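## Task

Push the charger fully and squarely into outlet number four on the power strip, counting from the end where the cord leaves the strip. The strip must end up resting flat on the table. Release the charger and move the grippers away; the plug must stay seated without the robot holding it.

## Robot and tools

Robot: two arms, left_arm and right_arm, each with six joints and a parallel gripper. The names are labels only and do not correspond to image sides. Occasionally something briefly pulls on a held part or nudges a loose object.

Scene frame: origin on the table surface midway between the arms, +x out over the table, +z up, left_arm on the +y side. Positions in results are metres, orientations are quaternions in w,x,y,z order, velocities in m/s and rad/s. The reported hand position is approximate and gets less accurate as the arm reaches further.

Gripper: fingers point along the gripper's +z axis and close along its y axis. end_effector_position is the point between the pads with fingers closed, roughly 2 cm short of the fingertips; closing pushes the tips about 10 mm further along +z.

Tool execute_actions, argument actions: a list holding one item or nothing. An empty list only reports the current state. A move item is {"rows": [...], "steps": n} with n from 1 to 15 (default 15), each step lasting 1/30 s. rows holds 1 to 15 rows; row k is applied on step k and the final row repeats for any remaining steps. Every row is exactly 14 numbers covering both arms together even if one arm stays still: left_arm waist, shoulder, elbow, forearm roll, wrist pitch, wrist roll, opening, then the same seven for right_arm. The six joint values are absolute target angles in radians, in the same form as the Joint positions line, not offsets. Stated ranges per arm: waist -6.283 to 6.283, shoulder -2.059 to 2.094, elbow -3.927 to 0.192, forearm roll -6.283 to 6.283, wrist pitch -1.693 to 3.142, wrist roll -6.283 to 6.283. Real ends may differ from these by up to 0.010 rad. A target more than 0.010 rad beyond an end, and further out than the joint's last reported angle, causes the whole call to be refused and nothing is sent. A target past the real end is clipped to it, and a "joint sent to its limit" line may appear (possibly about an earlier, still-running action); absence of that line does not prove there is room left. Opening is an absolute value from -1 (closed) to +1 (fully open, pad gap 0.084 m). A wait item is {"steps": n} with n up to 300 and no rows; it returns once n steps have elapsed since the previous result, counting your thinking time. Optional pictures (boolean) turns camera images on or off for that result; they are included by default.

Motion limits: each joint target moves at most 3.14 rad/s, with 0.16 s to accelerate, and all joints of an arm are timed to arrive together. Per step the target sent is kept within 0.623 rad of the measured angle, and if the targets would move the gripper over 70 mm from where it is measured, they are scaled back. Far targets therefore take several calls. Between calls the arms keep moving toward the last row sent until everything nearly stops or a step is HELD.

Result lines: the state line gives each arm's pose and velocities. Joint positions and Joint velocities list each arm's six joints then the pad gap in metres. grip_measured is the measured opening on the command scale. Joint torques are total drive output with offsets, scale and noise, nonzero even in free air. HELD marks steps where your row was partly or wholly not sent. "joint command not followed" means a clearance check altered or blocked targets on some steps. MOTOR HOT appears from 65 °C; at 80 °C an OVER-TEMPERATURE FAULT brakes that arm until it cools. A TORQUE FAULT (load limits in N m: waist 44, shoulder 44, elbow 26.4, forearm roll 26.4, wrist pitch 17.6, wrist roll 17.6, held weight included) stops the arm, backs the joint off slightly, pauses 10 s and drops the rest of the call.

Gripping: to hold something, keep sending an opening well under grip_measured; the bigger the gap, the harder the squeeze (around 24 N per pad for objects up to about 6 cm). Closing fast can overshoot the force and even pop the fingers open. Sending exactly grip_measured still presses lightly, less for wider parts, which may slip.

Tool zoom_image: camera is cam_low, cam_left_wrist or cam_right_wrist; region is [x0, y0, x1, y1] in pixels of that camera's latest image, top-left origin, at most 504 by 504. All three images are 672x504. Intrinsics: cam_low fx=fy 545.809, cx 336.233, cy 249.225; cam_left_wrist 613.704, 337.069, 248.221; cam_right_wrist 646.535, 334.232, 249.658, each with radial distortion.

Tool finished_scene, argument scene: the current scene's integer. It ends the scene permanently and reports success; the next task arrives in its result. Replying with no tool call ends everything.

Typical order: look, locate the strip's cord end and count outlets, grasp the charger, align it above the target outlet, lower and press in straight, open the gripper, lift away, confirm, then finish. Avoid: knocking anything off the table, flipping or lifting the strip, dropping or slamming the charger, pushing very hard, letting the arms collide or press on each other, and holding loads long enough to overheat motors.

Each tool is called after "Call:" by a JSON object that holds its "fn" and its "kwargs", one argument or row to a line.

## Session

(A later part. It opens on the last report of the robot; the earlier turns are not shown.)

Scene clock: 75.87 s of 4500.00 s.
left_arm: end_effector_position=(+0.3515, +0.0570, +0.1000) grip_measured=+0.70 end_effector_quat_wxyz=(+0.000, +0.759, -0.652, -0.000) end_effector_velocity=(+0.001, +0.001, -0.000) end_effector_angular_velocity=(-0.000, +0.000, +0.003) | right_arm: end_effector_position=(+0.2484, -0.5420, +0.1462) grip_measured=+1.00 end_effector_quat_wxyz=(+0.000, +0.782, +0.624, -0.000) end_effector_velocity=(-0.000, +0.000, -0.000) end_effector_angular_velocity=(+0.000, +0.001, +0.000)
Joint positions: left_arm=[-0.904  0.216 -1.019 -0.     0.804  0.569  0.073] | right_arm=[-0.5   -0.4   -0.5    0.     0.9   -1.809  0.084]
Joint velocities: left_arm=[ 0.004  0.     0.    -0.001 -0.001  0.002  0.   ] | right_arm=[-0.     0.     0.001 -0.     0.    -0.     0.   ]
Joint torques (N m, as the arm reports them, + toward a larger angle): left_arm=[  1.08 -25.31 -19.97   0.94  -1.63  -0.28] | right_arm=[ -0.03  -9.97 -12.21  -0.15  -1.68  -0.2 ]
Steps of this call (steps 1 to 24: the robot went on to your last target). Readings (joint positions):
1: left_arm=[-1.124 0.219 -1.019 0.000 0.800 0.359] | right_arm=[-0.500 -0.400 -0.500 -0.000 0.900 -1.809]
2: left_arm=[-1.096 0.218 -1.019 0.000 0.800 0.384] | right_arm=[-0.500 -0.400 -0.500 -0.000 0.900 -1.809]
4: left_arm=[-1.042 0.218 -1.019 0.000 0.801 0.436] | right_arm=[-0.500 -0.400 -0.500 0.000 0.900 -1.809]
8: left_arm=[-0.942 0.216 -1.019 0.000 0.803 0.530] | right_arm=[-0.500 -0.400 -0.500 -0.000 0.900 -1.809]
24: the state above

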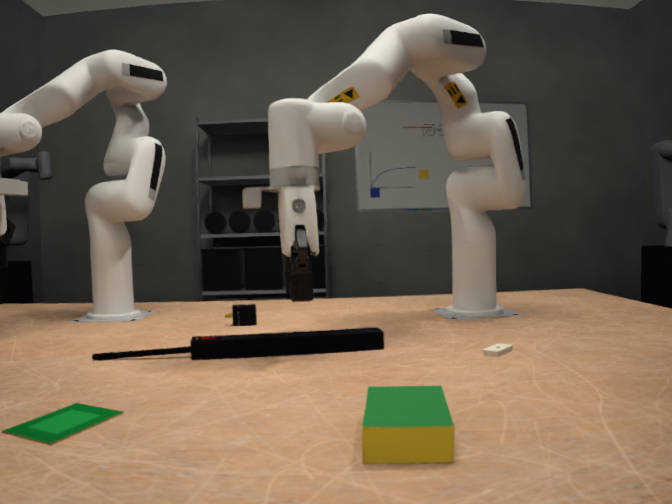

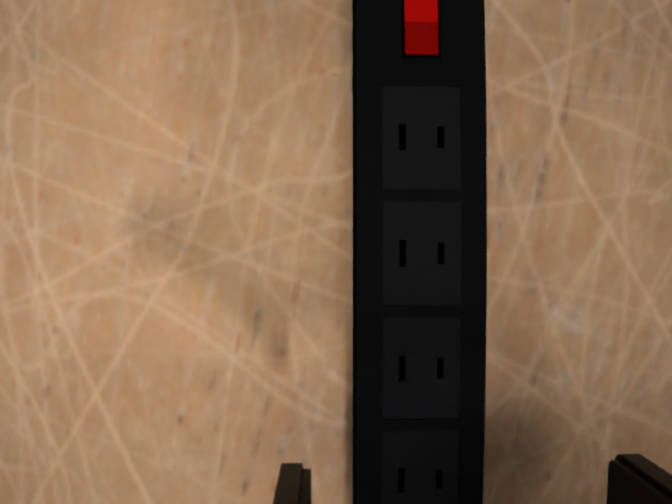

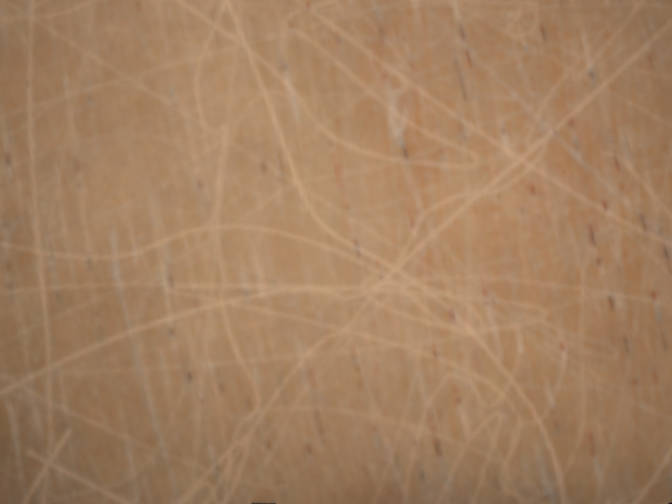

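Call:
{"fn": "execute_actions", "kwargs": {
  "actions": [
    {"rows":[[-0.9,0.33,-0.991,0,0.661,0.572,0.6,-0.5,-0.4,-0.5,0,0.9,-1.809,1]],"steps":8}
  ],
  "pictures": false
}}

Call:
{"fn": "execute_actions", "kwargs": {
  "actions": [
    {"rows":[[-0.9,0.355,-0.9865,0,0.6315,0.572,0.5,-0.5,-0.4,-0.5,0,0.9,-1.809,1],[-0.9,0.355,-0.9865,0,0.6315,0.572,0.5,-0.5,-0.4,-0.5,0,0.9,-1.809,1],[-0.9,0.3704,-0.9842,0,0.6138,0.572,0.3,-0.5,-0.4,-0.5,0,0.9,-1.809,1]]}
  ],
  "pictures": false
}}

Call:
{"fn": "execute_actions", "kwargs": {
  "actions": [
    {"rows":[[-0.9,0.3704,-0.9842,0,0.6138,0.572,0.15,-0.5,-0.4,-0.5,0,0.9,-1.809,1],[-0.9,0.3704,-0.9842,0,0.6138,0.572,0.1,-0.5,-0.4,-0.5,0,0.9,-1.809,1],[-0.9,0.3704,-0.9842,0,0.6138,0.572,0.05,-0.5,-0.4,-0.5,0,0.9,-1.809,1],[-0.9,0.3704,-0.9842,0,0.6138,0.572,0,-0.5,-0.4,-0.5,0,0.9,-1.809,1],[-0.9,0.3704,-0.9842,0,0.6138,0.572,-0.05,-0.5,-0.4,-0.5,0,0.9,-1.809,1],[-0.9,0.3704,-0.9842,0,0.6138,0.572,-0.5,-0.5,-0.4,-0.5,0,0.9,-1.809,1]],"steps":11}
  ],
  "pictures": false
}}

Call:
{"fn": "execute_actions", "kwargs": {
  "actions": [
    {"rows":[[-0.905,0.369,-0.9844,0,0.6154,0.554,-0.5,-0.5,-0.4,-0.5,0,0.9,-1.809,1],[-0.914,0.369,-0.9844,0,0.6154,0.522,-0.5,-0.5,-0.4,-0.5,0,0.9,-1.809,1],[-0.926,0.369,-0.9844,0,0.6154,0.479,-0.5,-0.5,-0.4,-0.5,0,0.9,-1.809,1],[-0.938,0.369,-0.9844,0,0.6154,0.436,-0.5,-0.5,-0.4,-0.5,0,0.9,-1.809,1],[-0.95,0.369,-0.9844,0,0.6154,0.393,-0.5,-0.5,-0.4,-0.5,0,0.9,-1.809,1],[-0.962,0.369,-0.9844,0,0.6154,0.35,-0.5,-0.5,-0.4,-0.5,0,0.9,-1.809,1],[-0.974,0.369,-0.9844,0,0.6154,0.307,-0.5,-0.5,-0.4,-0.5,0,0.9,-1.809,1],[-0.986,0.369,-0.9844,0,0.6154,0.265,-0.5,-0.5,-0.4,-0.5,0,0.9,-1.809,1],[-0.998,0.369,-0.9844,0,0.6154,0.222,-0.5,-0.5,-0.4,-0.5,0,0.9,-1.809,1],[-1.01,0.369,-0.9844,0,0.6154,0.179,-0.5,-0.5,-0.4,-0.5,0,0.9,-1.809,1],[-1.022,0.369,-0.9844,0,0.6154,0.136,-0.5,-0.5,-0.4,-0.5,0,0.9,-1.809,1],[-1.034,0.369,-0.9844,0,0.6154,0.093,-0.5,-0.5,-0.4,-0.5,0,0.9,-1.809,1],[-1.046,0.369,-0.9844,0,0.6154,0.05,-0.5,-0.5,-0.4,-0.5,0,0.9,-1.809,1],[-1.055,0.369,-0.9844,0,0.6154,0.018,-0.5,-0.5,-0.4,-0.5,0,0.9,-1.809,1],[-1.06,0.369,-0.9844,0,0.6154,0,-0.5,-0.5,-0.4,-0.5,0,0.9,-1.809,1]]}
  ],
  "pictures": false
}}

Call:
{"fn": "execute_actions", "kwargs": {
  "actions": [
    {"steps":20}
  ]
}}

Call:
{"fn": "execute_actions", "kwargs": {
  "actions": [
    {"rows":[[-1.06,0.369,-0.9844,0,0.6154,0,0.5,-0.5,-0.4,-0.5,0,0.9,-1.809,1]],"steps":8}
  ],
  "pictures": false
}}

Call:
{"fn": "execute_actions", "kwargs": {
  "actions": [
    {"rows":[[-1.06,0.2157,-1.0193,0,0.8036,0,0.5,-0.5,-0.4,-0.5,0,0.9,-1.809,1]]}
  ]
}}

Scene clock: 103.33 s of 4500.00 s.
left_arm: end_effector_position=(+0.3503, +0.0613, +0.0462) grip_measured=+0.60 end_effector_quat_wxyz=(-0.001, +0.759, -0.651, -0.008) end_effector_velocity=(-0.017, +0.024, -0.120) end_effector_angular_velocity=(+0.052, +0.046, +0.001) | right_arm: end_effector_position=(+0.2484, -0.5420, +0.1462) grip_measured=+1.00 end_effector_quat_wxyz=(+0.000, +0.782, +0.624, -0.000) end_effector_velocity=(+0.000, -0.000, +0.001) end_effector_angular_velocity=(-0.001, -0.001, -0.001)
Joint positions: left_arm=[-0.9    0.321 -0.988  0.     0.682  0.572  0.069] | right_arm=[-0.5   -0.4   -0.5   -0.     0.9   -1.809  0.084]
Joint velocities: left_arm=[ 0.006  0.221  0.087 -0.    -0.238  0.005 -0.   ] | right_arm=[-0.001 -0.    -0.001  0.    -0.     0.    -0.   ]
Joint torques (N m, as the arm reports them, + toward a larger angle): left_arm=[  1.16 -38.95 -26.48   0.76  -2.08  -0.28] | right_arm=[ -0.04  -9.87 -12.21  -0.3   -1.61  -0.26]
Steps of this call (steps 1 to 15: the robot went on to your last target; steps 16 to 90: nothing new was sent; then 24.20 s passed at rest; steps 91 to 98: all 8 steps of this action). Readings (joint positions):
91: left_arm=[-0.904 0.216 -1.019 -0.000 0.803 0.569] | right_arm=[-0.500 -0.400 -0.500 0.000 0.900 -1.809]
92: left_arm=[-0.904 0.218 -1.019 -0.000 0.798 0.569] | right_arm=[-0.500 -0.400 -0.500 -0.000 0.900 -1.809]
94: left_arm=[-0.903 0.247 -1.016 -0.000 0.755 0.570] | right_arm=[-0.500 -0.400 -0.500 0.000 0.900 -1.809]
98: the state above

Scene clock: 103.83 s of 4500.00 s.
left_arm: end_effector_position=(+0.3534, +0.0580, +0.0267) grip_measured=+0.29 end_effector_quat_wxyz=(+0.000, +0.759, -0.651, +0.001) end_effector_velocity=(-0.001, +0.001, -0.003) end_effector_angular_velocity=(+0.003, +0.003, +0.000) | right_arm: end_effector_position=(+0.2484, -0.5420, +0.1462) grip_measured=+1.00 end_effector_quat_wxyz=(+0.000, +0.782, +0.624, -0.000) end_effector_velocity=(-0.000, +0.000, -0.001) end_effector_angular_velocity=(+0.001, +0.002, +0.000)
Joint positions: left_arm=[-0.9    0.369 -0.985 -0.     0.614  0.572  0.056] | right_arm=[-0.5   -0.4   -0.5   -0.     0.9   -1.809  0.084]
Joint velocities: left_arm=[-0.     0.005  0.004 -0.    -0.005 -0.    -0.   ] | right_arm=[-0.     0.003  0.     0.    -0.001 -0.    -0.   ]
Joint torques (N m, as the arm reports them, + toward a larger angle): left_arm=[  0.96 -26.61 -18.03   0.96  -1.72  -0.4 ] | right_arm=[ -0.02 -10.02 -12.32  -0.18  -1.67  -0.18]
Steps of this call (steps 1 to 15: all 15 steps of this action). Readings (joint positions):
1: left_arm=[-0.900 0.326 -0.987 0.000 0.675 0.572] | right_arm=[-0.500 -0.400 -0.500 -0.000 0.900 -1.809]
2: left_arm=[-0.900 0.330 -0.988 0.000 0.666 0.572] | right_arm=[-0.500 -0.400 -0.500 0.000 0.900 -1.809]
4: left_arm=[-0.900 0.342 -0.991 -0.000 0.646 0.572] | right_arm=[-0.500 -0.400 -0.500 -0.000 0.900 -1.809]
8: left_arm=[-0.900 0.365 -0.984 0.000 0.621 0.572] | right_arm=[-0.500 -0.400 -0.500 -0.000 0.900 -1.809]
15: the state above

Scene clock: 104.20 s of 4500.00 s.
left_arm: end_effector_position=(+0.3532, +0.0583, +0.0262) grip_measured=-0.03 end_effector_quat_wxyz=(+0.000, +0.759, -0.651, +0.000) end_effector_velocity=(-0.000, +0.000, -0.000) end_effector_angular_velocity=(+0.000, +0.000, +0.000) | right_arm: end_effector_position=(+0.2484, -0.5420, +0.1462) grip_measured=+1.00 end_effector_quat_wxyz=(+0.000, +0.782, +0.624, -0.000) end_effector_velocity=(-0.000, +0.000, -0.000) end_effector_angular_velocity=(+0.000, +0.001, -0.001)
Joint positions: left_arm=[-0.9    0.37  -0.984 -0.     0.614  0.572  0.043] | right_arm=[-0.5   -0.4   -0.5    0.     0.9   -1.809  0.084]
Joint velocities: left_arm=[ 0.  0.  0.  0. -0.  0. -0.] | right_arm=[-0.    -0.     0.001  0.     0.     0.     0.   ]
Joint torques (N m, as the arm reports them, + toward a larger angle): left_arm=[  1.01 -26.33 -17.76   0.86  -1.67  -0.42] | right_arm=[  0.07  -9.96 -12.23  -0.3   -1.7   -0.18]
Steps of this call (steps 1 to 11: all 11 steps of this action). Readings (joint positions):
1: left_arm=[-0.900 0.370 -0.985 -0.000 0.614 0.572] | right_arm=[-0.500 -0.400 -0.500 -0.000 0.900 -1.809]
2: left_arm=[-0.900 0.370 -0.985 -0.000 0.614 0.572] | right_arm=[-0.500 -0.400 -0.500 -0.000 0.900 -1.809]
4: left_arm=[-0.900 0.370 -0.984 -0.000 0.614 0.572] | right_arm=[-0.500 -0.400 -0.500 -0.000 0.900 -1.809]
8: left_arm=[-0.900 0.370 -0.984 -0.000 0.614 0.572] | right_arm=[-0.500 -0.400 -0.500 0.000 0.900 -1.809]
11: the state above

Scene clock: 104.70 s of 4500.00 s.
left_arm: end_effector_position=(+0.3089, +0.0236, +0.0265) grip_measured=-0.03 end_effector_quat_wxyz=(-0.000, +0.846, -0.533, -0.000) end_effector_velocity=(-0.139, -0.098, +0.001) end_effector_angular_velocity=(-0.002, -0.002, +0.879) | right_arm: end_effector_position=(+0.2484, -0.5420, +0.1462) grip_measured=+1.00 end_effector_quat_wxyz=(+0.000, +0.782, +0.624, -0.000) end_effector_velocity=(-0.001, -0.000, -0.000) end_effector_angular_velocity=(+0.001, +0.002, -0.001)
Joint positions: left_arm=[-1.015  0.369 -0.984 -0.     0.615  0.163  0.043] | right_arm=[-0.5   -0.4   -0.5   -0.     0.9   -1.809  0.084]
Joint velocities: left_arm=[-0.346 -0.001 -0.001  0.    -0.001 -1.226 -0.   ] | right_arm=[-0.001  0.     0.001 -0.     0.001 -0.     0.   ]
Joint torques (N m, as the arm reports them, + toward a larger angle): left_arm=[  1.91 -27.47 -18.66   0.86  -1.66  -0.48] | right_arm=[  0.09 -10.02 -12.29  -0.19  -1.64  -0.18]
Steps of this call (steps 1 to 15: all 15 steps of this action). Readings (joint positions):
1: left_arm=[-0.900 0.370 -0.984 0.000 0.614 0.572] | right_arm=[-0.500 -0.400 -0.500 -0.000 0.900 -1.809]
2: left_arm=[-0.901 0.370 -0.984 0.000 0.614 0.569] | right_arm=[-0.500 -0.400 -0.500 0.000 0.900 -1.809]
4: left_arm=[-0.905 0.370 -0.984 0.000 0.615 0.548] | right_arm=[-0.500 -0.400 -0.500 0.000 0.900 -1.809]
8: left_arm=[-0.936 0.369 -0.984 -0.000 0.615 0.441] | right_arm=[-0.500 -0.400 -0.500 0.000 0.900 -1.809]
15: the state above

Scene clock: 105.37 s of 4500.00 s.
left_arm: end_effector_position=(+0.2907, +0.0114, +0.0266) grip_measured=-0.03 end_effector_quat_wxyz=(-0.000, +0.876, -0.482, -0.000) end_effector_velocity=(-0.000, -0.000, -0.000) end_effector_angular_velocity=(-0.001, -0.000, -0.000) | right_arm: end_effector_position=(+0.2484, -0.5420, +0.1462) grip_measured=+1.00 end_effector_quat_wxyz=(+0.000, +0.782, +0.624, -0.000) end_effector_velocity=(+0.000, +0.000, -0.000) end_effector_angular_velocity=(+0.000, +0.000, +0.000)
Joint positions: left_arm=[-1.06   0.369 -0.984 -0.     0.615  0.     0.043] | right_arm=[-0.5   -0.4   -0.5    0.     0.9   -1.809  0.084]
Joint velocities: left_arm=[-0.001  0.     0.    -0.    -0.001 -0.001 -0.   ] | right_arm=[ 0.001 -0.     0.     0.     0.     0.     0.   ]
Joint torques (N m, as the arm reports them, + toward a larger angle): left_arm=[  0.99 -27.81 -18.76   0.94  -1.6   -0.26] | right_arm=[ -0.07  -9.86 -12.33  -0.22  -1.57  -0.22]
Steps of this call (steps 1 to 20: the robot went on to your last target). Readings (joint positions):
1: left_arm=[-1.026 0.369 -0.984 0.000 0.615 0.123] | right_arm=[-0.500 -0.400 -0.500 0.000 0.900 -1.809]
2: left_arm=[-1.037 0.369 -0.984 0.000 0.615 0.087] | right_arm=[-0.500 -0.400 -0.500 0.000 0.900 -1.809]
4: left_arm=[-1.051 0.369 -0.984 0.000 0.615 0.039] | right_arm=[-0.500 -0.400 -0.500 0.000 0.900 -1.809]
8: left_arm=[-1.058 0.369 -0.984 0.000 0.615 0.008] | right_arm=[-0.500 -0.400 -0.500 -0.000 0.900 -1.809]
20: the state above

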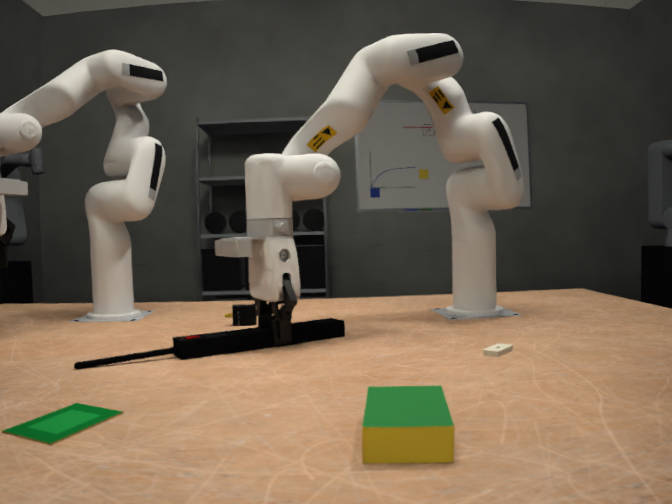

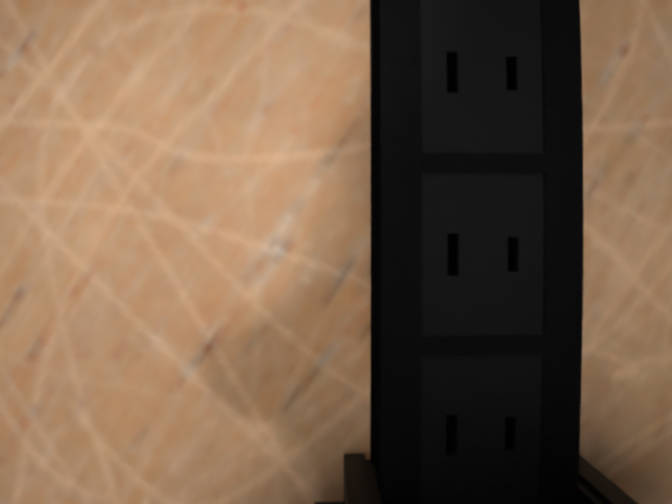

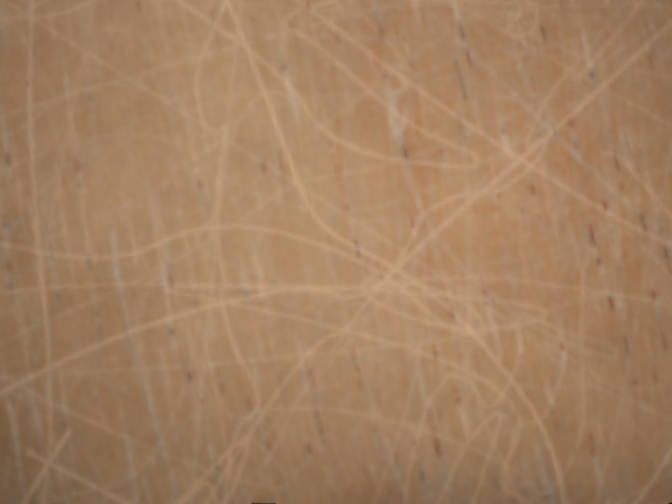

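Scene clock: 105.63 s of 4500.00 s.
left_arm: end_effector_position=(+0.2908, +0.0111, +0.0269) grip_measured=+0.49 end_effector_quat_wxyz=(+0.000, +0.876, -0.482, +0.000) end_effector_velocity=(-0.002, +0.002, -0.003) end_effector_angular_velocity=(+0.006, +0.003, -0.002) | right_arm: end_effector_position=(+0.2484, -0.5420, +0.1462) grip_measured=+1.00 end_effector_quat_wxyz=(+0.000, +0.782, +0.624, -0.000) end_effector_velocity=(-0.000, -0.000, +0.000) end_effector_angular_velocity=(+0.000, +0.000, -0.001)
Joint positions: left_arm=[-1.06   0.369 -0.985  0.     0.615  0.     0.064] | right_arm=[-0.5   -0.4   -0.5    0.     0.9   -1.809  0.084]
Joint velocities: left_arm=[-0.001  0.002  0.004  0.001  0.001  0.001  0.004] | right_arm=[-0.001 -0.    -0.    -0.     0.    -0.    -0.   ]
Joint torques (N m, as the arm reports them, + toward a larger angle): left_arm=[  1.12 -26.94 -18.21   1.01  -1.67  -0.24] | right_arm=[ -0.03  -9.97 -12.26  -0.29  -1.62  -0.19]
Steps of this call (steps 1 to 8: all 8 steps of this action). Readings (joint positions):
1: left_arm=[-1.060 0.369 -0.984 -0.000 0.615 0.000] | right_arm=[-0.500 -0.400 -0.500 -0.000 0.900 -1.809]
2: left_arm=[-1.060 0.369 -0.984 0.000 0.615 0.000] | right_arm=[-0.500 -0.400 -0.500 0.000 0.900 -1.809]
4: left_arm=[-1.060 0.369 -0.985 0.000 0.615 0.000] | right_arm=[-0.500 -0.400 -0.500 -0.000 0.900 -1.809]
8: the state above

Scene clock: 106.13 s of 4500.00 s.
left_arm: end_effector_position=(+0.2899, +0.0125, +0.0977) grip_measured=+0.49 end_effector_quat_wxyz=(-0.001, +0.876, -0.482, -0.002) end_effector_velocity=(+0.001, -0.003, +0.009) end_effector_angular_velocity=(-0.007, -0.004, +0.000) | right_arm: end_effector_position=(+0.2484, -0.5420, +0.1462) grip_measured=+1.00 end_effector_quat_wxyz=(+0.000, +0.782, +0.624, -0.000) end_effector_velocity=(-0.000, -0.000, -0.000) end_effector_angular_velocity=(+0.000, +0.001, -0.002)
Joint positions: left_arm=[-1.06   0.219 -1.017  0.     0.802 -0.     0.065] | right_arm=[-0.5   -0.4   -0.5   -0.     0.9   -1.809  0.084]
Joint velocities: left_arm=[-0.001 -0.012 -0.013 -0.     0.016 -0.001  0.   ] | right_arm=[-0.001 -0.     0.     0.     0.     0.    -0.   ]
Joint torques (N m, as the arm reports them, + toward a larger angle): left_arm=[  1.22 -26.43 -20.68   0.84  -1.74  -0.33] | right_arm=[ -0.11  -9.93 -12.29  -0.18  -1.57  -0.23]
Steps of this call (steps 1 to 15: all 15 steps of this action). Readings (joint positions):
1: left_arm=[-1.060 0.369 -0.985 0.000 0.616 0.000] | right_arm=[-0.500 -0.400 -0.500 0.000 0.900 -1.809]
2: left_arm=[-1.060 0.366 -0.985 0.000 0.621 0.000] | right_arm=[-0.500 -0.400 -0.500 -0.000 0.900 -1.809]
4: left_arm=[-1.060 0.335 -0.988 0.000 0.667 0.000] | right_arm=[-0.500 -0.400 -0.500 -0.000 0.900 -1.809]
8: left_arm=[-1.060 0.233 -1.022 -0.000 0.771 0.000] | right_arm=[-0.500 -0.400 -0.500 -0.000 0.900 -1.809]
15: the state above

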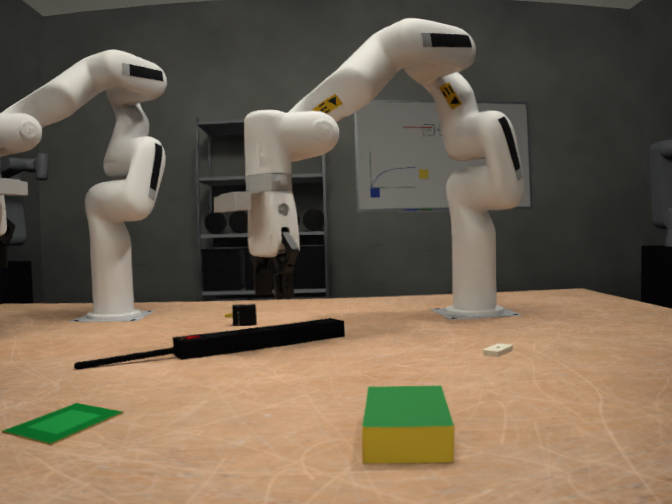

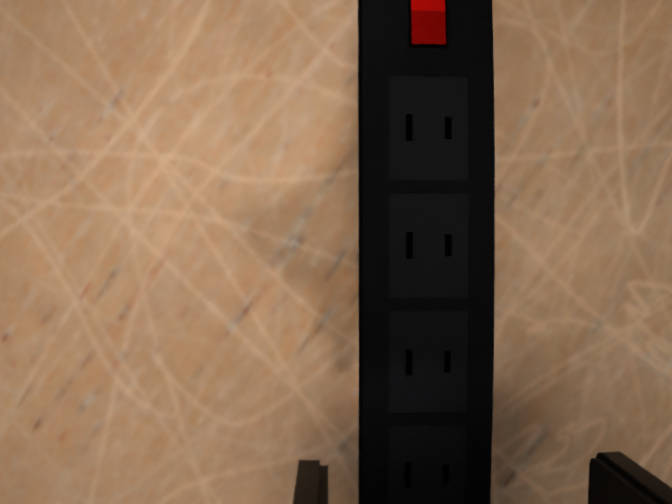

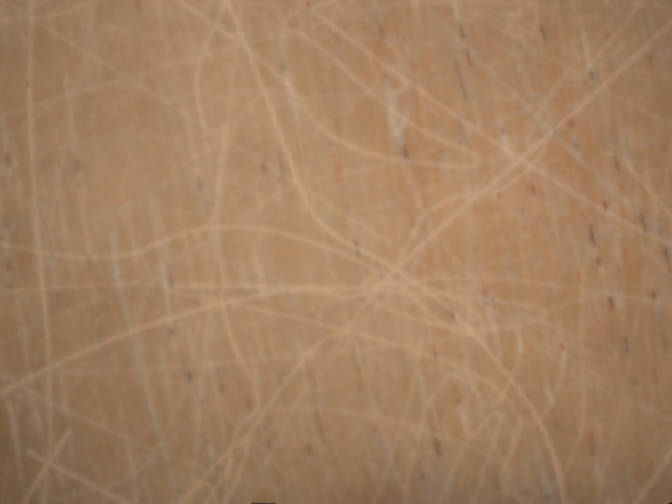

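Call:
{"fn": "execute_actions", "kwargs": {
  "actions": [
    {"rows":[[-1.2,0.1,-0.85,0,0.25,0,0.4,-0.5,-0.4,-0.5,0,0.9,-1.809,1]],"steps":12}
  ],
  "pictures": false
}}

Call:
{"fn": "execute_actions", "kwargs": {
  "actions": [
    {"rows":[[-1.37,0.15,-0.62,0,-0.25,0,0.4,-0.5,-0.4,-0.5,0,0.9,-1.809,1]],"steps":12}
  ],
  "pictures": false
}}

Call:
{"fn": "execute_actions", "kwargs": {
  "actions": [
    {"rows":[[-1.5,0.2025,-0.3987,0,-0.5892,0,0.4,-0.5,-0.4,-0.5,0,0.9,-1.809,1]]}
  ]
}}

Call:
{"fn": "execute_actions", "kwargs": {
  "actions": [
    {"rows":[[-1.5,0.43,-0.453,0,-0.7624,0,0.3,-0.5,-0.4,-0.5,0,0.9,-1.809,1]],"steps":11}
  ],
  "pictures": false
}}

Call:
{"fn": "execute_actions", "kwargs": {
  "actions": [
    {"rows":[[-1.5,0.45,-0.459,0,-0.7764,0,0.2,-0.5,-0.4,-0.5,0,0.9,-1.809,1],[-1.5,0.45,-0.459,0,-0.7764,0,0.2,-0.5,-0.4,-0.5,0,0.9,-1.809,1],[-1.5,0.465,-0.4637,0,-0.7867,0,0.1,-0.5,-0.4,-0.5,0,0.9,-1.809,1],[-1.5,0.465,-0.4637,0,-0.7867,0,0.1,-0.5,-0.4,-0.5,0,0.9,-1.809,1],[-1.5,0.479,-0.4683,0,-0.7961,0,-0.1,-0.5,-0.4,-0.5,0,0.9,-1.809,1]]}
  ]
}}

Call:
{"fn": "zoom_image", "kwargs": {
  "camera": "cam_low",
  "region": [200,260,300,335]
}}

Scene clock: 121.93 s of 4500.00 s.
left_arm: end_effector_position=(+0.2640, -0.0756, +0.1536) grip_measured=+0.39 end_effector_quat_wxyz=(+0.117, +0.824, -0.523, +0.185) end_effector_velocity=(-0.076, -0.131, +0.131) end_effector_angular_velocity=(-0.714, -0.337, -0.226) | right_arm: end_effector_position=(+0.2484, -0.5420, +0.1462) grip_measured=+1.00 end_effector_quat_wxyz=(+0.000, +0.782, +0.624, -0.000) end_effector_velocity=(-0.000, -0.000, -0.000) end_effector_angular_velocity=(+0.000, +0.001, -0.002)
Joint positions: left_arm=[-1.185  0.112 -0.872  0.     0.318  0.     0.061] | right_arm=[-0.5   -0.4   -0.5   -0.     0.9   -1.809  0.084]
Joint velocities: left_arm=[-0.225 -0.188  0.27   0.001 -0.872  0.    -0.   ] | right_arm=[-0.002  0.001 -0.001 -0.     0.001  0.     0.   ]
Joint torques (N m, as the arm reports them, + toward a larger angle): left_arm=[  5.49 -18.99 -20.92   0.81  -1.37  -0.36] | right_arm=[ -0.12  -9.78 -12.31  -0.22  -1.62  -0.14]
Steps of this call (steps 1 to 15: the robot went on to your last target; steps 16 to 90: nothing new was sent; then 12.40 s passed at rest; steps 91 to 102: all 12 steps of this action). Readings (joint positions):
91: left_arm=[-1.060 0.216 -1.019 -0.000 0.803 -0.000] | right_arm=[-0.500 -0.400 -0.500 -0.000 0.900 -1.809]
92: left_arm=[-1.061 0.215 -1.018 -0.000 0.798 -0.000] | right_arm=[-0.500 -0.400 -0.500 -0.000 0.900 -1.809]
94: left_arm=[-1.071 0.206 -1.003 0.000 0.751 -0.000] | right_arm=[-0.500 -0.400 -0.500 -0.000 0.900 -1.809]
98: left_arm=[-1.133 0.155 -0.931 0.000 0.515 0.000] | right_arm=[-0.500 -0.400 -0.500 -0.000 0.900 -1.809]
102: the state above

Scene clock: 122.33 s of 4500.00 s.
left_arm: end_effector_position=(+0.1733, -0.0988, +0.1291) grip_measured=+0.39 end_effector_quat_wxyz=(+0.204, +0.749, -0.570, +0.268) end_effector_velocity=(-0.124, -0.003, -0.013) end_effector_angular_velocity=(-0.313, -0.086, -0.221) | right_arm: end_effector_position=(+0.2484, -0.5420, +0.1462) grip_measured=+1.00 end_effector_quat_wxyz=(+0.000, +0.782, +0.624, -0.000) end_effector_velocity=(-0.001, +0.000, -0.001) end_effector_angular_velocity=(+0.001, +0.002, -0.000)
Joint positions: left_arm=[-1.355  0.148 -0.639  0.    -0.197  0.     0.061] | right_arm=[-0.5   -0.4   -0.5    0.     0.9   -1.809  0.084]
Joint velocities: left_arm=[-0.221  0.049  0.294 -0.    -0.668 -0.    -0.   ] | right_arm=[-0.001 -0.     0.001  0.     0.001 -0.    -0.   ]
Joint torques (N m, as the arm reports them, + toward a larger angle): left_arm=[  6.31 -24.82 -22.17   0.38  -2.36  -0.4 ] | right_arm=[ -0.01  -9.85 -12.3   -0.32  -1.6   -0.09]
Steps of this call (steps 1 to 12: all 12 steps of this action). Readings (joint positions):
1: left_arm=[-1.191 0.107 -0.864 0.000 0.294 0.000] | right_arm=[-0.500 -0.400 -0.500 0.000 0.900 -1.809]
2: left_arm=[-1.196 0.105 -0.858 0.000 0.273 0.000] | right_arm=[-0.500 -0.400 -0.500 -0.000 0.900 -1.809]
4: left_arm=[-1.213 0.109 -0.833 -0.000 0.207 -0.000] | right_arm=[-0.500 -0.400 -0.500 -0.000 0.900 -1.809]
8: left_arm=[-1.295 0.133 -0.720 0.000 -0.025 0.000] | right_arm=[-0.500 -0.400 -0.500 0.000 0.900 -1.809]
12: the state above

Scene clock: 122.83 s of 4500.00 s.
left_arm: end_effector_position=(+0.0905, -0.0569, +0.0910) grip_measured=+0.39 end_effector_quat_wxyz=(+0.253, +0.694, -0.610, +0.287) end_effector_velocity=(-0.011, +0.001, +0.009) end_effector_angular_velocity=(-0.062, -0.008, -0.021) | right_arm: end_effector_position=(+0.2484, -0.5420, +0.1462) grip_measured=+1.00 end_effector_quat_wxyz=(+0.000, +0.782, +0.624, -0.000) end_effector_velocity=(+0.000, -0.000, +0.000) end_effector_angular_velocity=(-0.000, -0.001, +0.000)
Joint positions: left_arm=[-1.497  0.201 -0.404 -0.    -0.582 -0.     0.061] | right_arm=[-0.5   -0.4   -0.5   -0.     0.9   -1.809  0.084]
Joint velocities: left_arm=[-0.022  0.002  0.031 -0.002 -0.095  0.    -0.   ] | right_arm=[ 0.    -0.    -0.     0.    -0.001 -0.    -0.   ]
Joint torques (N m, as the arm reports them, + toward a larger angle): left_arm=[  1.18 -18.65 -12.81   0.8   -2.23  -0.36] | right_arm=[ -0.3  -10.02 -12.31  -0.22  -1.59  -0.25]
Steps of this call (steps 1 to 15: all 15 steps of this action). Readings (joint positions):
1: left_arm=[-1.361 0.149 -0.632 0.000 -0.215 0.000] | right_arm=[-0.500 -0.400 -0.500 -0.000 0.900 -1.809]
2: left_arm=[-1.365 0.150 -0.626 0.000 -0.233 0.000] | right_arm=[-0.500 -0.400 -0.500 0.000 0.900 -1.809]
4: left_arm=[-1.385 0.155 -0.595 -0.001 -0.295 -0.000] | right_arm=[-0.500 -0.400 -0.500 0.000 0.900 -1.809]
8: left_arm=[-1.454 0.185 -0.474 0.000 -0.467 0.000] | right_arm=[-0.500 -0.400 -0.500 0.000 0.900 -1.809]
15: the state above

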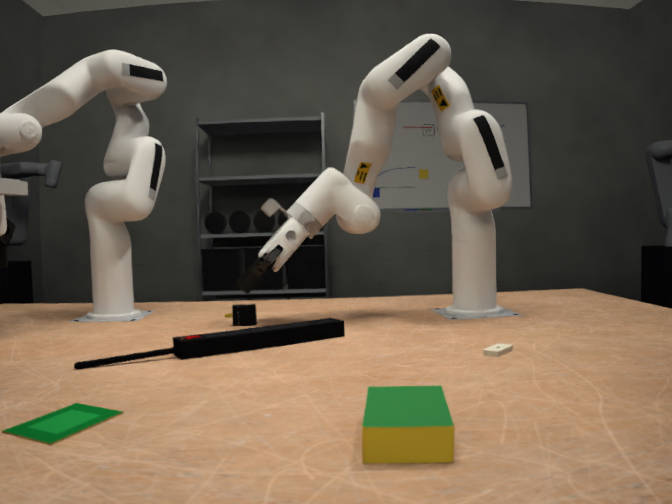

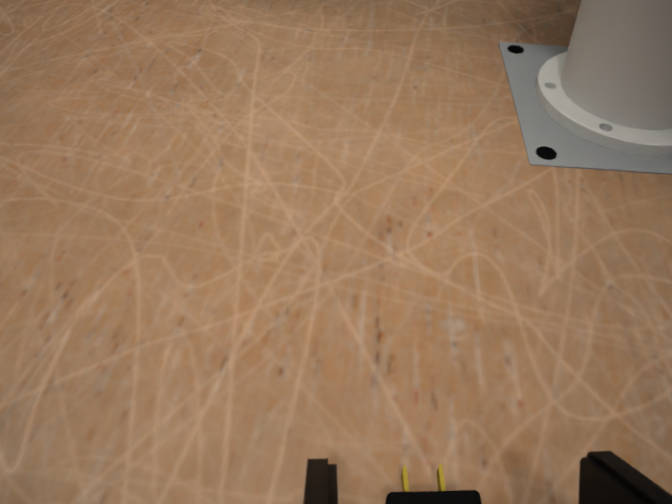

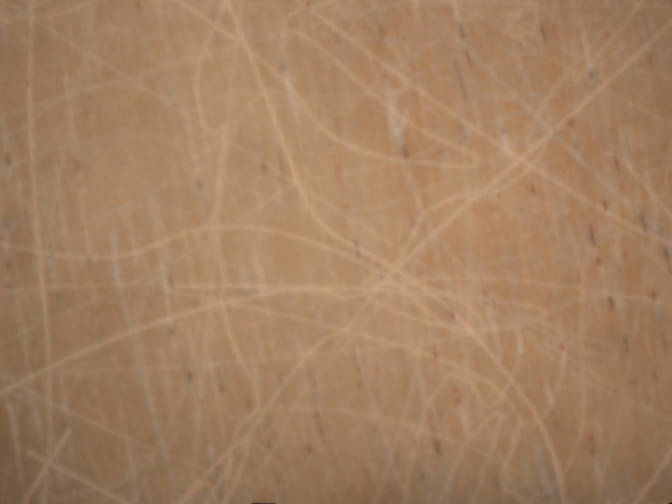

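Scene clock: 123.20 s of 4500.00 s.
left_arm: end_effector_position=(+0.0888, -0.0544, +0.0390) grip_measured=+0.29 end_effector_quat_wxyz=(+0.252, +0.694, -0.612, +0.285) end_effector_velocity=(+0.003, -0.025, +0.006) end_effector_angular_velocity=(-0.100, -0.013, -0.000) | right_arm: end_effector_position=(+0.2484, -0.5420, +0.1462) grip_measured=+1.00 end_effector_quat_wxyz=(+0.000, +0.782, +0.624, -0.000) end_effector_velocity=(+0.001, +0.000, +0.000) end_effector_angular_velocity=(-0.000, -0.001, +0.002)
Joint positions: left_arm=[-1.5    0.422 -0.449 -0.    -0.753 -0.     0.056] | right_arm=[-0.5   -0.4   -0.5    0.     0.9   -1.809  0.084]
Joint velocities: left_arm=[ 0.001  0.09  -0.065  0.001 -0.126  0.001 -0.   ] | right_arm=[ 0.002  0.    -0.     0.    -0.001 -0.     0.   ]
Joint torques (N m, as the arm reports them, + toward a larger angle): left_arm=[  1.26 -23.58 -10.06   1.24  -2.16  -0.36] | right_arm=[  0.17  -9.9  -12.31  -0.28  -1.65  -0.25]
Steps of this call (steps 1 to 11: all 11 steps of this action). Readings (joint positions):
1: left_arm=[-1.498 0.201 -0.403 -0.000 -0.585 -0.000] | right_arm=[-0.500 -0.400 -0.500 0.000 0.900 -1.809]
2: left_arm=[-1.498 0.205 -0.404 -0.000 -0.590 -0.000] | right_arm=[-0.500 -0.400 -0.500 -0.000 0.900 -1.809]
4: left_arm=[-1.499 0.248 -0.418 -0.000 -0.629 0.000] | right_arm=[-0.500 -0.400 -0.500 0.000 0.900 -1.809]
8: left_arm=[-1.500 0.394 -0.443 -0.000 -0.729 -0.000] | right_arm=[-0.500 -0.400 -0.500 0.000 0.900 -1.809]
11: the state above

Scene clock: 123.70 s of 4500.00 s.
left_arm: end_effector_position=(+0.0889, -0.0555, +0.0278) grip_measured=-0.11 end_effector_quat_wxyz=(+0.253, +0.693, -0.611, +0.287) end_effector_velocity=(+0.000, -0.000, -0.001) end_effector_angular_velocity=(-0.002, -0.000, +0.000) | right_arm: end_effector_position=(+0.2484, -0.5420, +0.1462) grip_measured=+1.00 end_effector_quat_wxyz=(+0.000, +0.782, +0.624, -0.000) end_effector_velocity=(-0.000, +0.000, +0.000) end_effector_angular_velocity=(+0.000, +0.000, +0.000)
Joint positions: left_arm=[-1.5    0.478 -0.468 -0.    -0.796  0.     0.039] | right_arm=[-0.5   -0.4   -0.5    0.     0.9   -1.809  0.084]
Joint velocities: left_arm=[ 0.     0.008 -0.003 -0.    -0.007 -0.    -0.   ] | right_arm=[ 0.001 -0.001  0.    -0.     0.001  0.001  0.   ]
Joint torques (N m, as the arm reports them, + toward a larger angle): left_arm=[  0.84 -21.09  -8.96   1.04  -2.28  -0.32] | right_arm=[  0.   -10.04 -12.18  -0.18  -1.65  -0.18]
Steps of this call (steps 1 to 15: all 15 steps of this action). Readings (joint positions):
1: left_arm=[-1.500 0.424 -0.451 -0.000 -0.757 -0.000] | right_arm=[-0.500 -0.400 -0.500 -0.000 0.900 -1.809]
2: left_arm=[-1.500 0.428 -0.453 -0.000 -0.761 0.000] | right_arm=[-0.500 -0.400 -0.500 0.000 0.900 -1.809]
4: left_arm=[-1.500 0.439 -0.457 -0.000 -0.770 0.000] | right_arm=[-0.500 -0.400 -0.500 -0.000 0.900 -1.809]
8: left_arm=[-1.500 0.467 -0.465 -0.000 -0.788 -0.000] | right_arm=[-0.500 -0.400 -0.500 -0.000 0.900 -1.809]
15: the state above

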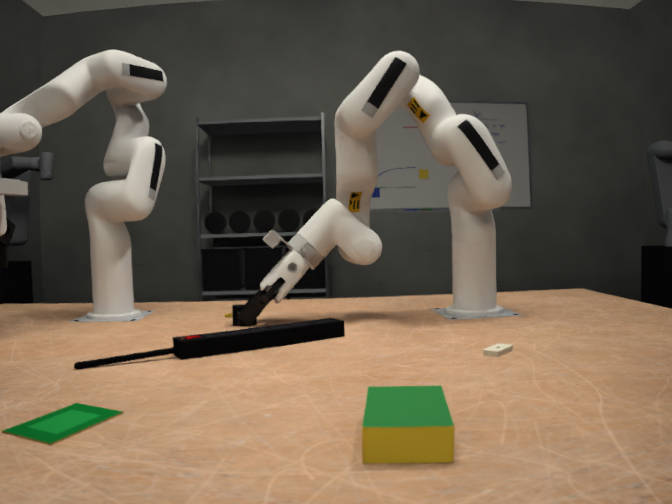

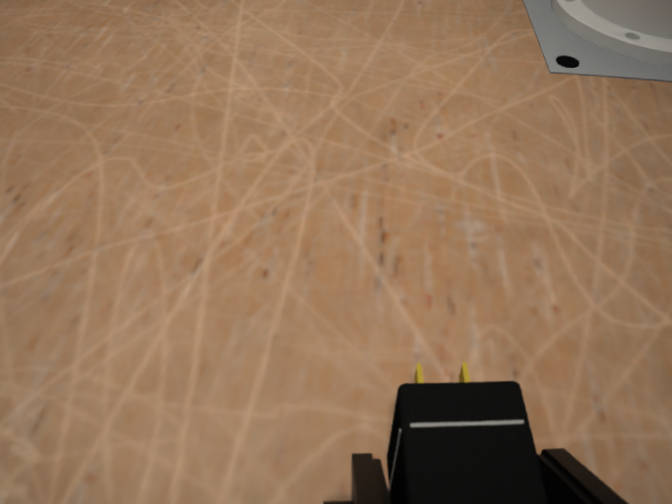

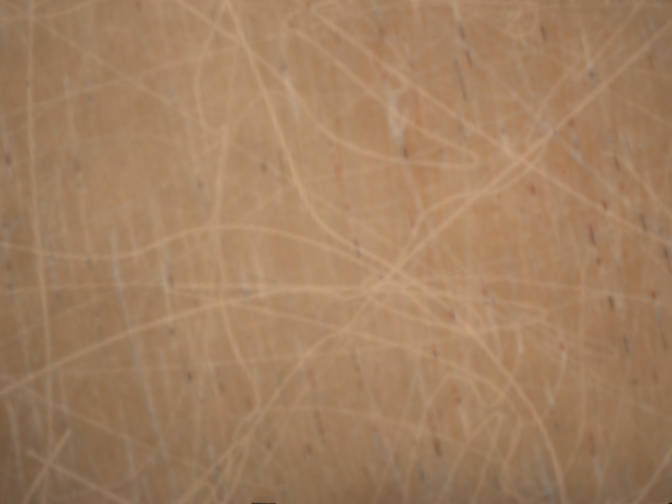

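Region (200, 260, 300, 335) of cam_low's 672x504 image, scaled by 5.040, with more detail than that image has; it fills the top 378 rows of this view, and the rest is white.

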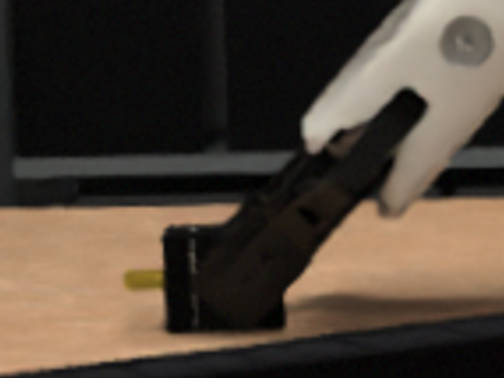

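Call:
{"fn": "execute_actions", "kwargs": {
  "actions": [
    {"rows":[[-1.5,0.479,-0.4683,0,-0.7961,0,-0.2,-0.5,-0.4,-0.5,0,0.9,-1.809,1],[-1.5,0.479,-0.4683,0,-0.7961,0,-0.25,-0.5,-0.4,-0.5,0,0.9,-1.809,1],[-1.5,0.479,-0.4683,0,-0.7961,0,-0.3,-0.5,-0.4,-0.5,0,0.9,-1.809,1],[-1.5,0.479,-0.4683,0,-0.7961,0,-0.35,-0.5,-0.4,-0.5,0,0.9,-1.809,1],[-1.5,0.479,-0.4683,0,-0.7961,0,-1,-0.5,-0.4,-0.5,0,0.9,-1.809,1]],"steps":11}
  ],
  "pictures": false
}}

Call:
{"fn": "execute_actions", "kwargs": {
  "actions": [
    {"rows":[[-1.5,0.08,-0.35,0,-0.5154,0,-1,-0.5,-0.4,-0.5,0,0.9,-1.809,1]],"steps":11}
  ],
  "pictures": false
}}

Call:
{"fn": "execute_actions", "kwargs": {
  "actions": [
    {"rows":[[-1.06,0.08,-0.35,0,-0.5154,3.1416,-1,-0.5,-0.4,-0.5,0,0.9,-1.809,1]]}
  ],
  "pictures": false
}}

Call:
{"fn": "execute_actions", "kwargs": {
  "actions": [
    {"steps":35}
  ],
  "pictures": false
}}

Call:
{"fn": "execute_actions", "kwargs": {
  "actions": [
    {"rows":[[-1.06,0.182,-0.3479,0,-0.6195,3.1416,-1,-0.5,-0.4,-0.5,0,0.9,-1.809,1]]}
  ],
  "pictures": false
}}

Call:
{"fn": "execute_actions", "kwargs": {
  "actions": [
    {"steps":10}
  ]
}}

Call:
{"fn": "zoom_image", "kwargs": {
  "camera": "cam_left_wrist",
  "region": [370,290,510,395]
}}

Call:
{"fn": "zoom_image", "kwargs": {
  "camera": "cam_low",
  "region": [240,265,340,340]
}}

Scene clock: 142.17 s of 4500.00 s.
left_arm: end_effector_position=(+0.0889, -0.0554, +0.0274) grip_measured=-0.33 end_effector_quat_wxyz=(+0.253, +0.693, -0.611, +0.287) end_effector_velocity=(-0.000, +0.000, -0.000) end_effector_angular_velocity=(+0.001, +0.001, +0.001) | right_arm: end_effector_position=(+0.2484, -0.5420, +0.1462) grip_measured=+1.00 end_effector_quat_wxyz=(+0.000, +0.782, +0.624, -0.000) end_effector_velocity=(-0.001, +0.000, -0.000) end_effector_angular_velocity=(+0.001, +0.002, -0.000)
Joint positions: left_arm=[-1.5    0.479 -0.468 -0.    -0.796  0.     0.03 ] | right_arm=[-0.5   -0.4   -0.5    0.     0.9   -1.809  0.084]
Joint velocities: left_arm=[-0.     0.    -0.    -0.     0.001 -0.001  0.   ] | right_arm=[ 0.    -0.     0.001  0.     0.001  0.     0.   ]
Joint torques (N m, as the arm reports them, + toward a larger angle): left_arm=[  0.74 -20.85  -9.17   1.14  -2.26  -0.36] | right_arm=[ -0.02  -9.79 -12.28  -0.32  -1.64  -0.22]
Steps of this call (steps 1 to 15: the robot went on to your last target; steps 16 to 90: nothing new was sent; then 15.10 s passed at rest; steps 91 to 101: all 11 steps of this action). Readings (joint positions):
91: left_arm=[-1.500 0.479 -0.468 0.000 -0.796 0.000] | right_arm=[-0.500 -0.400 -0.500 -0.000 0.900 -1.809]
92: left_arm=[-1.500 0.479 -0.468 0.000 -0.796 0.000] | right_arm=[-0.500 -0.400 -0.500 -0.000 0.900 -1.809]
94: left_arm=[-1.500 0.479 -0.468 0.000 -0.796 0.000] | right_arm=[-0.500 -0.400 -0.500 -0.000 0.900 -1.809]
98: left_arm=[-1.500 0.479 -0.468 -0.000 -0.796 0.000] | right_arm=[-0.500 -0.400 -0.500 -0.000 0.900 -1.809]
101: the state above

Scene clock: 142.53 s of 4500.00 s.
left_arm: end_effector_position=(+0.0882, -0.0498, +0.1099) grip_measured=-0.33 end_effector_quat_wxyz=(+0.257, +0.691, -0.610, +0.291) end_effector_velocity=(-0.006, +0.044, +0.076) end_effector_angular_velocity=(+0.061, +0.008, -0.000) | right_arm: end_effector_position=(+0.2484, -0.5420, +0.1462) grip_measured=+1.00 end_effector_quat_wxyz=(+0.000, +0.782, +0.624, -0.000) end_effector_velocity=(+0.000, -0.001, +0.001) end_effector_angular_velocity=(-0.001, -0.002, -0.001)
Joint positions: left_arm=[-1.5    0.112 -0.364 -0.    -0.545  0.     0.03 ] | right_arm=[-0.5   -0.4   -0.5    0.     0.9   -1.809  0.084]
Joint velocities: left_arm=[-0.    -0.482  0.173  0.001  0.371 -0.001 -0.   ] | right_arm=[-0.001 -0.002 -0.001  0.     0.    -0.     0.   ]
Joint torques (N m, as the arm reports them, + toward a larger angle): left_arm=[  0.8   -5.88 -12.25   1.07  -1.9   -0.29] | right_arm=[ -0.02  -9.89 -12.25  -0.26  -1.62  -0.26]
Steps of this call (steps 1 to 11: all 11 steps of this action). Readings (joint positions):
1: left_arm=[-1.500 0.479 -0.468 -0.000 -0.796 0.000] | right_arm=[-0.500 -0.400 -0.500 -0.000 0.900 -1.809]
2: left_arm=[-1.500 0.475 -0.467 -0.000 -0.792 0.000] | right_arm=[-0.500 -0.400 -0.500 -0.000 0.900 -1.809]
4: left_arm=[-1.500 0.433 -0.451 0.000 -0.758 -0.000] | right_arm=[-0.500 -0.400 -0.500 -0.000 0.900 -1.809]
8: left_arm=[-1.500 0.214 -0.392 -0.000 -0.612 0.000] | right_arm=[-0.500 -0.400 -0.500 -0.000 0.900 -1.809]
11: the state above

Scene clock: 143.03 s of 4500.00 s.
left_arm: end_effector_position=(+0.2351, -0.0015, +0.1117) grip_measured=-0.33 end_effector_quat_wxyz=(-0.087, -0.581, +0.718, -0.372) end_effector_velocity=(+0.292, +0.142, +0.007) end_effector_angular_velocity=(+0.748, -1.556, -1.043) | right_arm: end_effector_position=(+0.2484, -0.5420, +0.1462) grip_measured=+1.00 end_effector_quat_wxyz=(+0.000, +0.782, +0.624, -0.000) end_effector_velocity=(-0.000, -0.000, -0.001) end_effector_angular_velocity=(+0.001, +0.002, -0.001)
Joint positions: left_arm=[-1.174  0.085 -0.351 -0.    -0.518  0.662  0.03 ] | right_arm=[-0.5   -0.4   -0.5   -0.     0.9   -1.809  0.084]
Joint velocities: left_arm=[ 0.685 -0.028  0.006 -0.     0.016  2.443 -0.   ] | right_arm=[-0.001  0.002  0.    -0.     0.    -0.     0.   ]
Joint torques (N m, as the arm reports them, + toward a larger angle): left_arm=[ -0.25 -17.68 -14.35   0.88  -2.32   0.01] | right_arm=[ -0.11 -10.01 -12.33  -0.31  -1.63  -0.19]
Steps of this call (steps 1 to 15: all 15 steps of this action). Readings (joint positions):
1: left_arm=[-1.500 0.100 -0.359 0.000 -0.535 0.000] | right_arm=[-0.500 -0.400 -0.500 0.000 0.900 -1.809]
2: left_arm=[-1.497 0.094 -0.355 0.000 -0.528 0.005] | right_arm=[-0.500 -0.400 -0.500 -0.000 0.900 -1.809]
4: left_arm=[-1.468 0.091 -0.353 0.001 -0.524 0.052] | right_arm=[-0.500 -0.400 -0.500 -0.000 0.900 -1.809]
8: left_arm=[-1.349 0.091 -0.353 -0.000 -0.523 0.228] | right_arm=[-0.500 -0.400 -0.500 0.000 0.900 -1.809]
15: the state above

Scene clock: 144.20 s of 4500.00 s.
left_arm: end_effector_position=(+0.2821, +0.0247, +0.1128) grip_measured=-0.33 end_effector_quat_wxyz=(+0.335, +0.444, +0.810, -0.185) end_effector_velocity=(+0.000, -0.000, +0.001) end_effector_angular_velocity=(+0.015, -0.026, -0.029) | right_arm: end_effector_position=(+0.2484, -0.5420, +0.1462) grip_measured=+1.00 end_effector_quat_wxyz=(+0.000, +0.782, +0.624, -0.000) end_effector_velocity=(+0.001, -0.001, +0.001) end_effector_angular_velocity=(-0.002, -0.003, -0.001)
Joint positions: left_arm=[-1.06   0.08  -0.35  -0.    -0.515  3.138  0.03 ] | right_arm=[-0.5   -0.4   -0.5    0.     0.9   -1.809  0.084]
Joint velocities: left_arm=[ 0.    -0.001 -0.    -0.001  0.     0.043  0.   ] | right_arm=[-0.001 -0.001 -0.001 -0.    -0.001 -0.     0.   ]
Joint torques (N m, as the arm reports them, + toward a larger angle): left_arm=[  0.87 -17.51 -14.44   0.93  -2.42  -0.38] | right_arm=[  0.06  -9.72 -12.32  -0.24  -1.57  -0.25]
Steps of this call (steps 1 to 35: the robot went on to your last target). Readings (joint positions):
1: left_arm=[-1.152 0.084 -0.351 -0.000 -0.518 0.747] | right_arm=[-0.500 -0.400 -0.500 -0.000 0.900 -1.809]
2: left_arm=[-1.131 0.083 -0.351 -0.000 -0.517 0.836] | right_arm=[-0.500 -0.400 -0.500 -0.000 0.900 -1.809]
4: left_arm=[-1.099 0.082 -0.350 -0.000 -0.516 1.019] | right_arm=[-0.500 -0.400 -0.500 -0.000 0.900 -1.809]
8: left_arm=[-1.070 0.080 -0.350 -0.000 -0.516 1.388] | right_arm=[-0.500 -0.400 -0.500 -0.000 0.900 -1.809]
35: the state above

Scene clock: 144.70 s of 4500.00 s.
left_arm: end_effector_position=(+0.2796, +0.0287, +0.0885) grip_measured=-0.33 end_effector_quat_wxyz=(+0.336, +0.445, +0.809, -0.185) end_effector_velocity=(-0.001, +0.001, -0.003) end_effector_angular_velocity=(+0.002, +0.001, -0.002) | right_arm: end_effector_position=(+0.2484, -0.5420, +0.1462) grip_measured=+1.00 end_effector_quat_wxyz=(+0.000, +0.782, +0.624, -0.000) end_effector_velocity=(+0.000, -0.000, +0.000) end_effector_angular_velocity=(-0.001, -0.001, -0.000)
Joint positions: left_arm=[-1.06   0.181 -0.348 -0.    -0.619  3.142  0.03 ] | right_arm=[-0.5   -0.4   -0.5   -0.     0.9   -1.809  0.084]
Joint velocities: left_arm=[-0.001  0.007  0.003  0.001 -0.007  0.001  0.   ] | right_arm=[-0.     0.    -0.001 -0.    -0.     0.    -0.   ]
Joint torques (N m, as the arm reports them, + toward a larger angle): left_arm=[  1.06 -18.15 -12.55   0.86  -2.31  -0.39] | right_arm=[ -0.04 -10.   -12.31  -0.26  -1.63  -0.25]
Steps of this call (steps 1 to 15: all 15 steps of this action). Readings (joint positions):
1: left_arm=[-1.060 0.080 -0.350 -0.000 -0.516 3.139] | right_arm=[-0.500 -0.400 -0.500 0.000 0.900 -1.809]
2: left_arm=[-1.060 0.084 -0.350 -0.000 -0.521 3.140] | right_arm=[-0.500 -0.400 -0.500 -0.000 0.900 -1.809]
4: left_arm=[-1.060 0.117 -0.352 -0.000 -0.558 3.141] | right_arm=[-0.500 -0.400 -0.500 0.000 0.900 -1.809]
8: left_arm=[-1.060 0.173 -0.346 0.000 -0.606 3.141] | right_arm=[-0.500 -0.400 -0.500 -0.000 0.900 -1.809]
15: the state above

Scene clock: 145.03 s of 4500.00 s.
left_arm: end_effector_position=(+0.2795, +0.0289, +0.0881) grip_measured=-0.33 end_effector_quat_wxyz=(+0.335, +0.445, +0.809, -0.185) end_effector_velocity=(+0.000, +0.001, -0.001) end_effector_angular_velocity=(+0.001, +0.001, +0.001) | right_arm: end_effector_position=(+0.2484, -0.5420, +0.1462) grip_measured=+1.00 end_effector_quat_wxyz=(+0.000, +0.782, +0.624, -0.000) end_effector_velocity=(-0.000, -0.001, +0.000) end_effector_angular_velocity=(-0.000, -0.001, -0.002)
Joint positions: left_arm=[-1.06   0.182 -0.348  0.    -0.619  3.142  0.03 ] | right_arm=[-0.5   -0.4   -0.5   -0.     0.9   -1.809  0.084]
Joint velocities: left_arm=[ 0.001  0.001  0.001 -0.    -0.    -0.     0.   ] | right_arm=[-0.002 -0.     0.    -0.    -0.    -0.    -0.   ]
Joint torques (N m, as the arm reports them, + toward a larger angle): left_arm=[  0.85 -18.04 -12.6    0.96  -2.43  -0.35] | right_arm=[ -0.1   -9.96 -12.19  -0.29  -1.62  -0.24]
Steps of this call (steps 1 to 10: the robot went on to your last target). Readings (joint positions):
1: left_arm=[-1.060 0.181 -0.348 -0.000 -0.619 3.142] | right_arm=[-0.500 -0.400 -0.500 -0.000 0.900 -1.809]
2: left_arm=[-1.060 0.181 -0.348 -0.000 -0.619 3.142] | right_arm=[-0.500 -0.400 -0.500 0.000 0.900 -1.809]
4: left_arm=[-1.060 0.182 -0.348 -0.000 -0.619 3.142] | right_arm=[-0.500 -0.400 -0.500 0.000 0.900 -1.809]
8: left_arm=[-1.060 0.182 -0.348 -0.000 -0.619 3.142] | right_arm=[-0.500 -0.400 -0.500 -0.000 0.900 -1.809]
10: the state above

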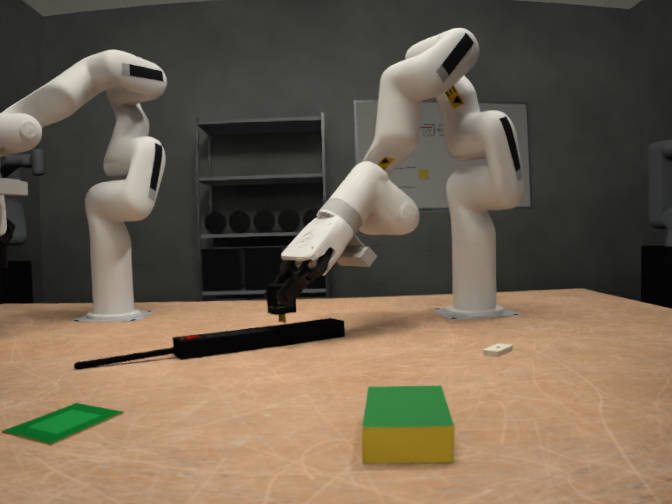

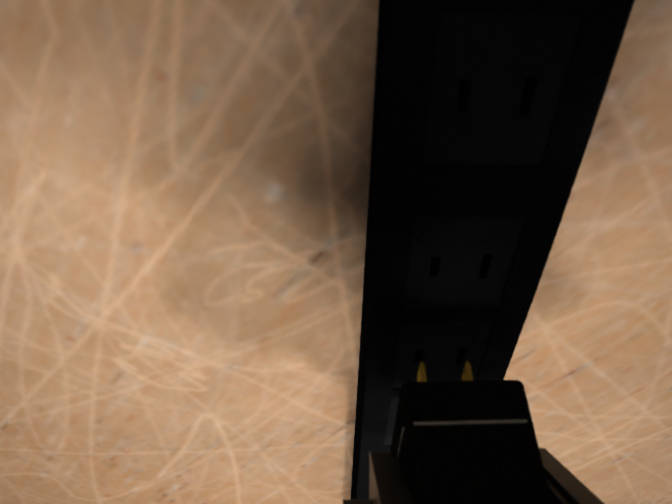

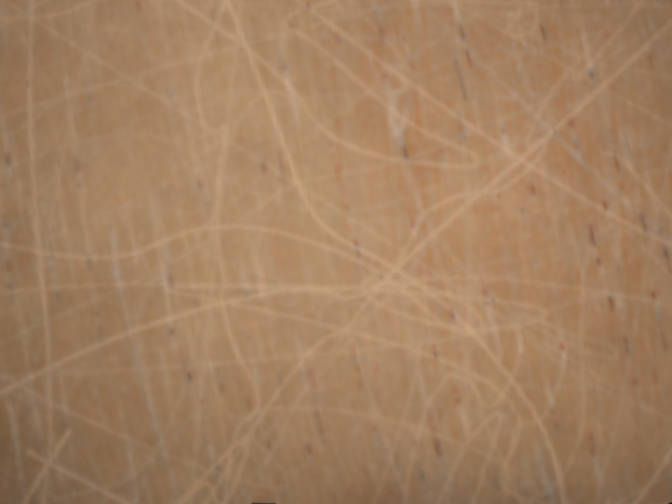

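Region (370, 290, 510, 395) of cam_left_wrist's 672x504 image, scaled by 3.600, with more detail than that image has; it fills the top 378 rows of this view, and the rest is white.

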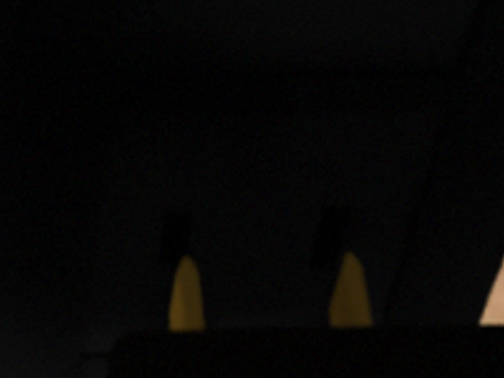

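Region (240, 265, 340, 340) of cam_low's 672x504 image, scaled by 5.040, with more detail than that image has; it fills the top 378 rows of this view, and the rest is white.

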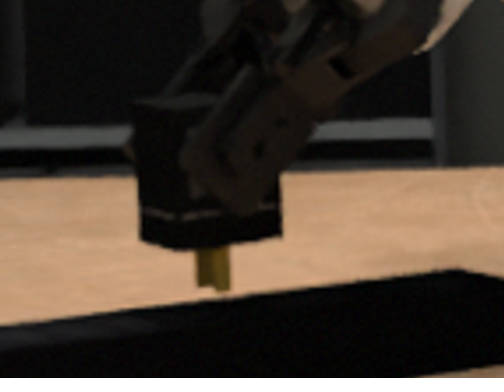

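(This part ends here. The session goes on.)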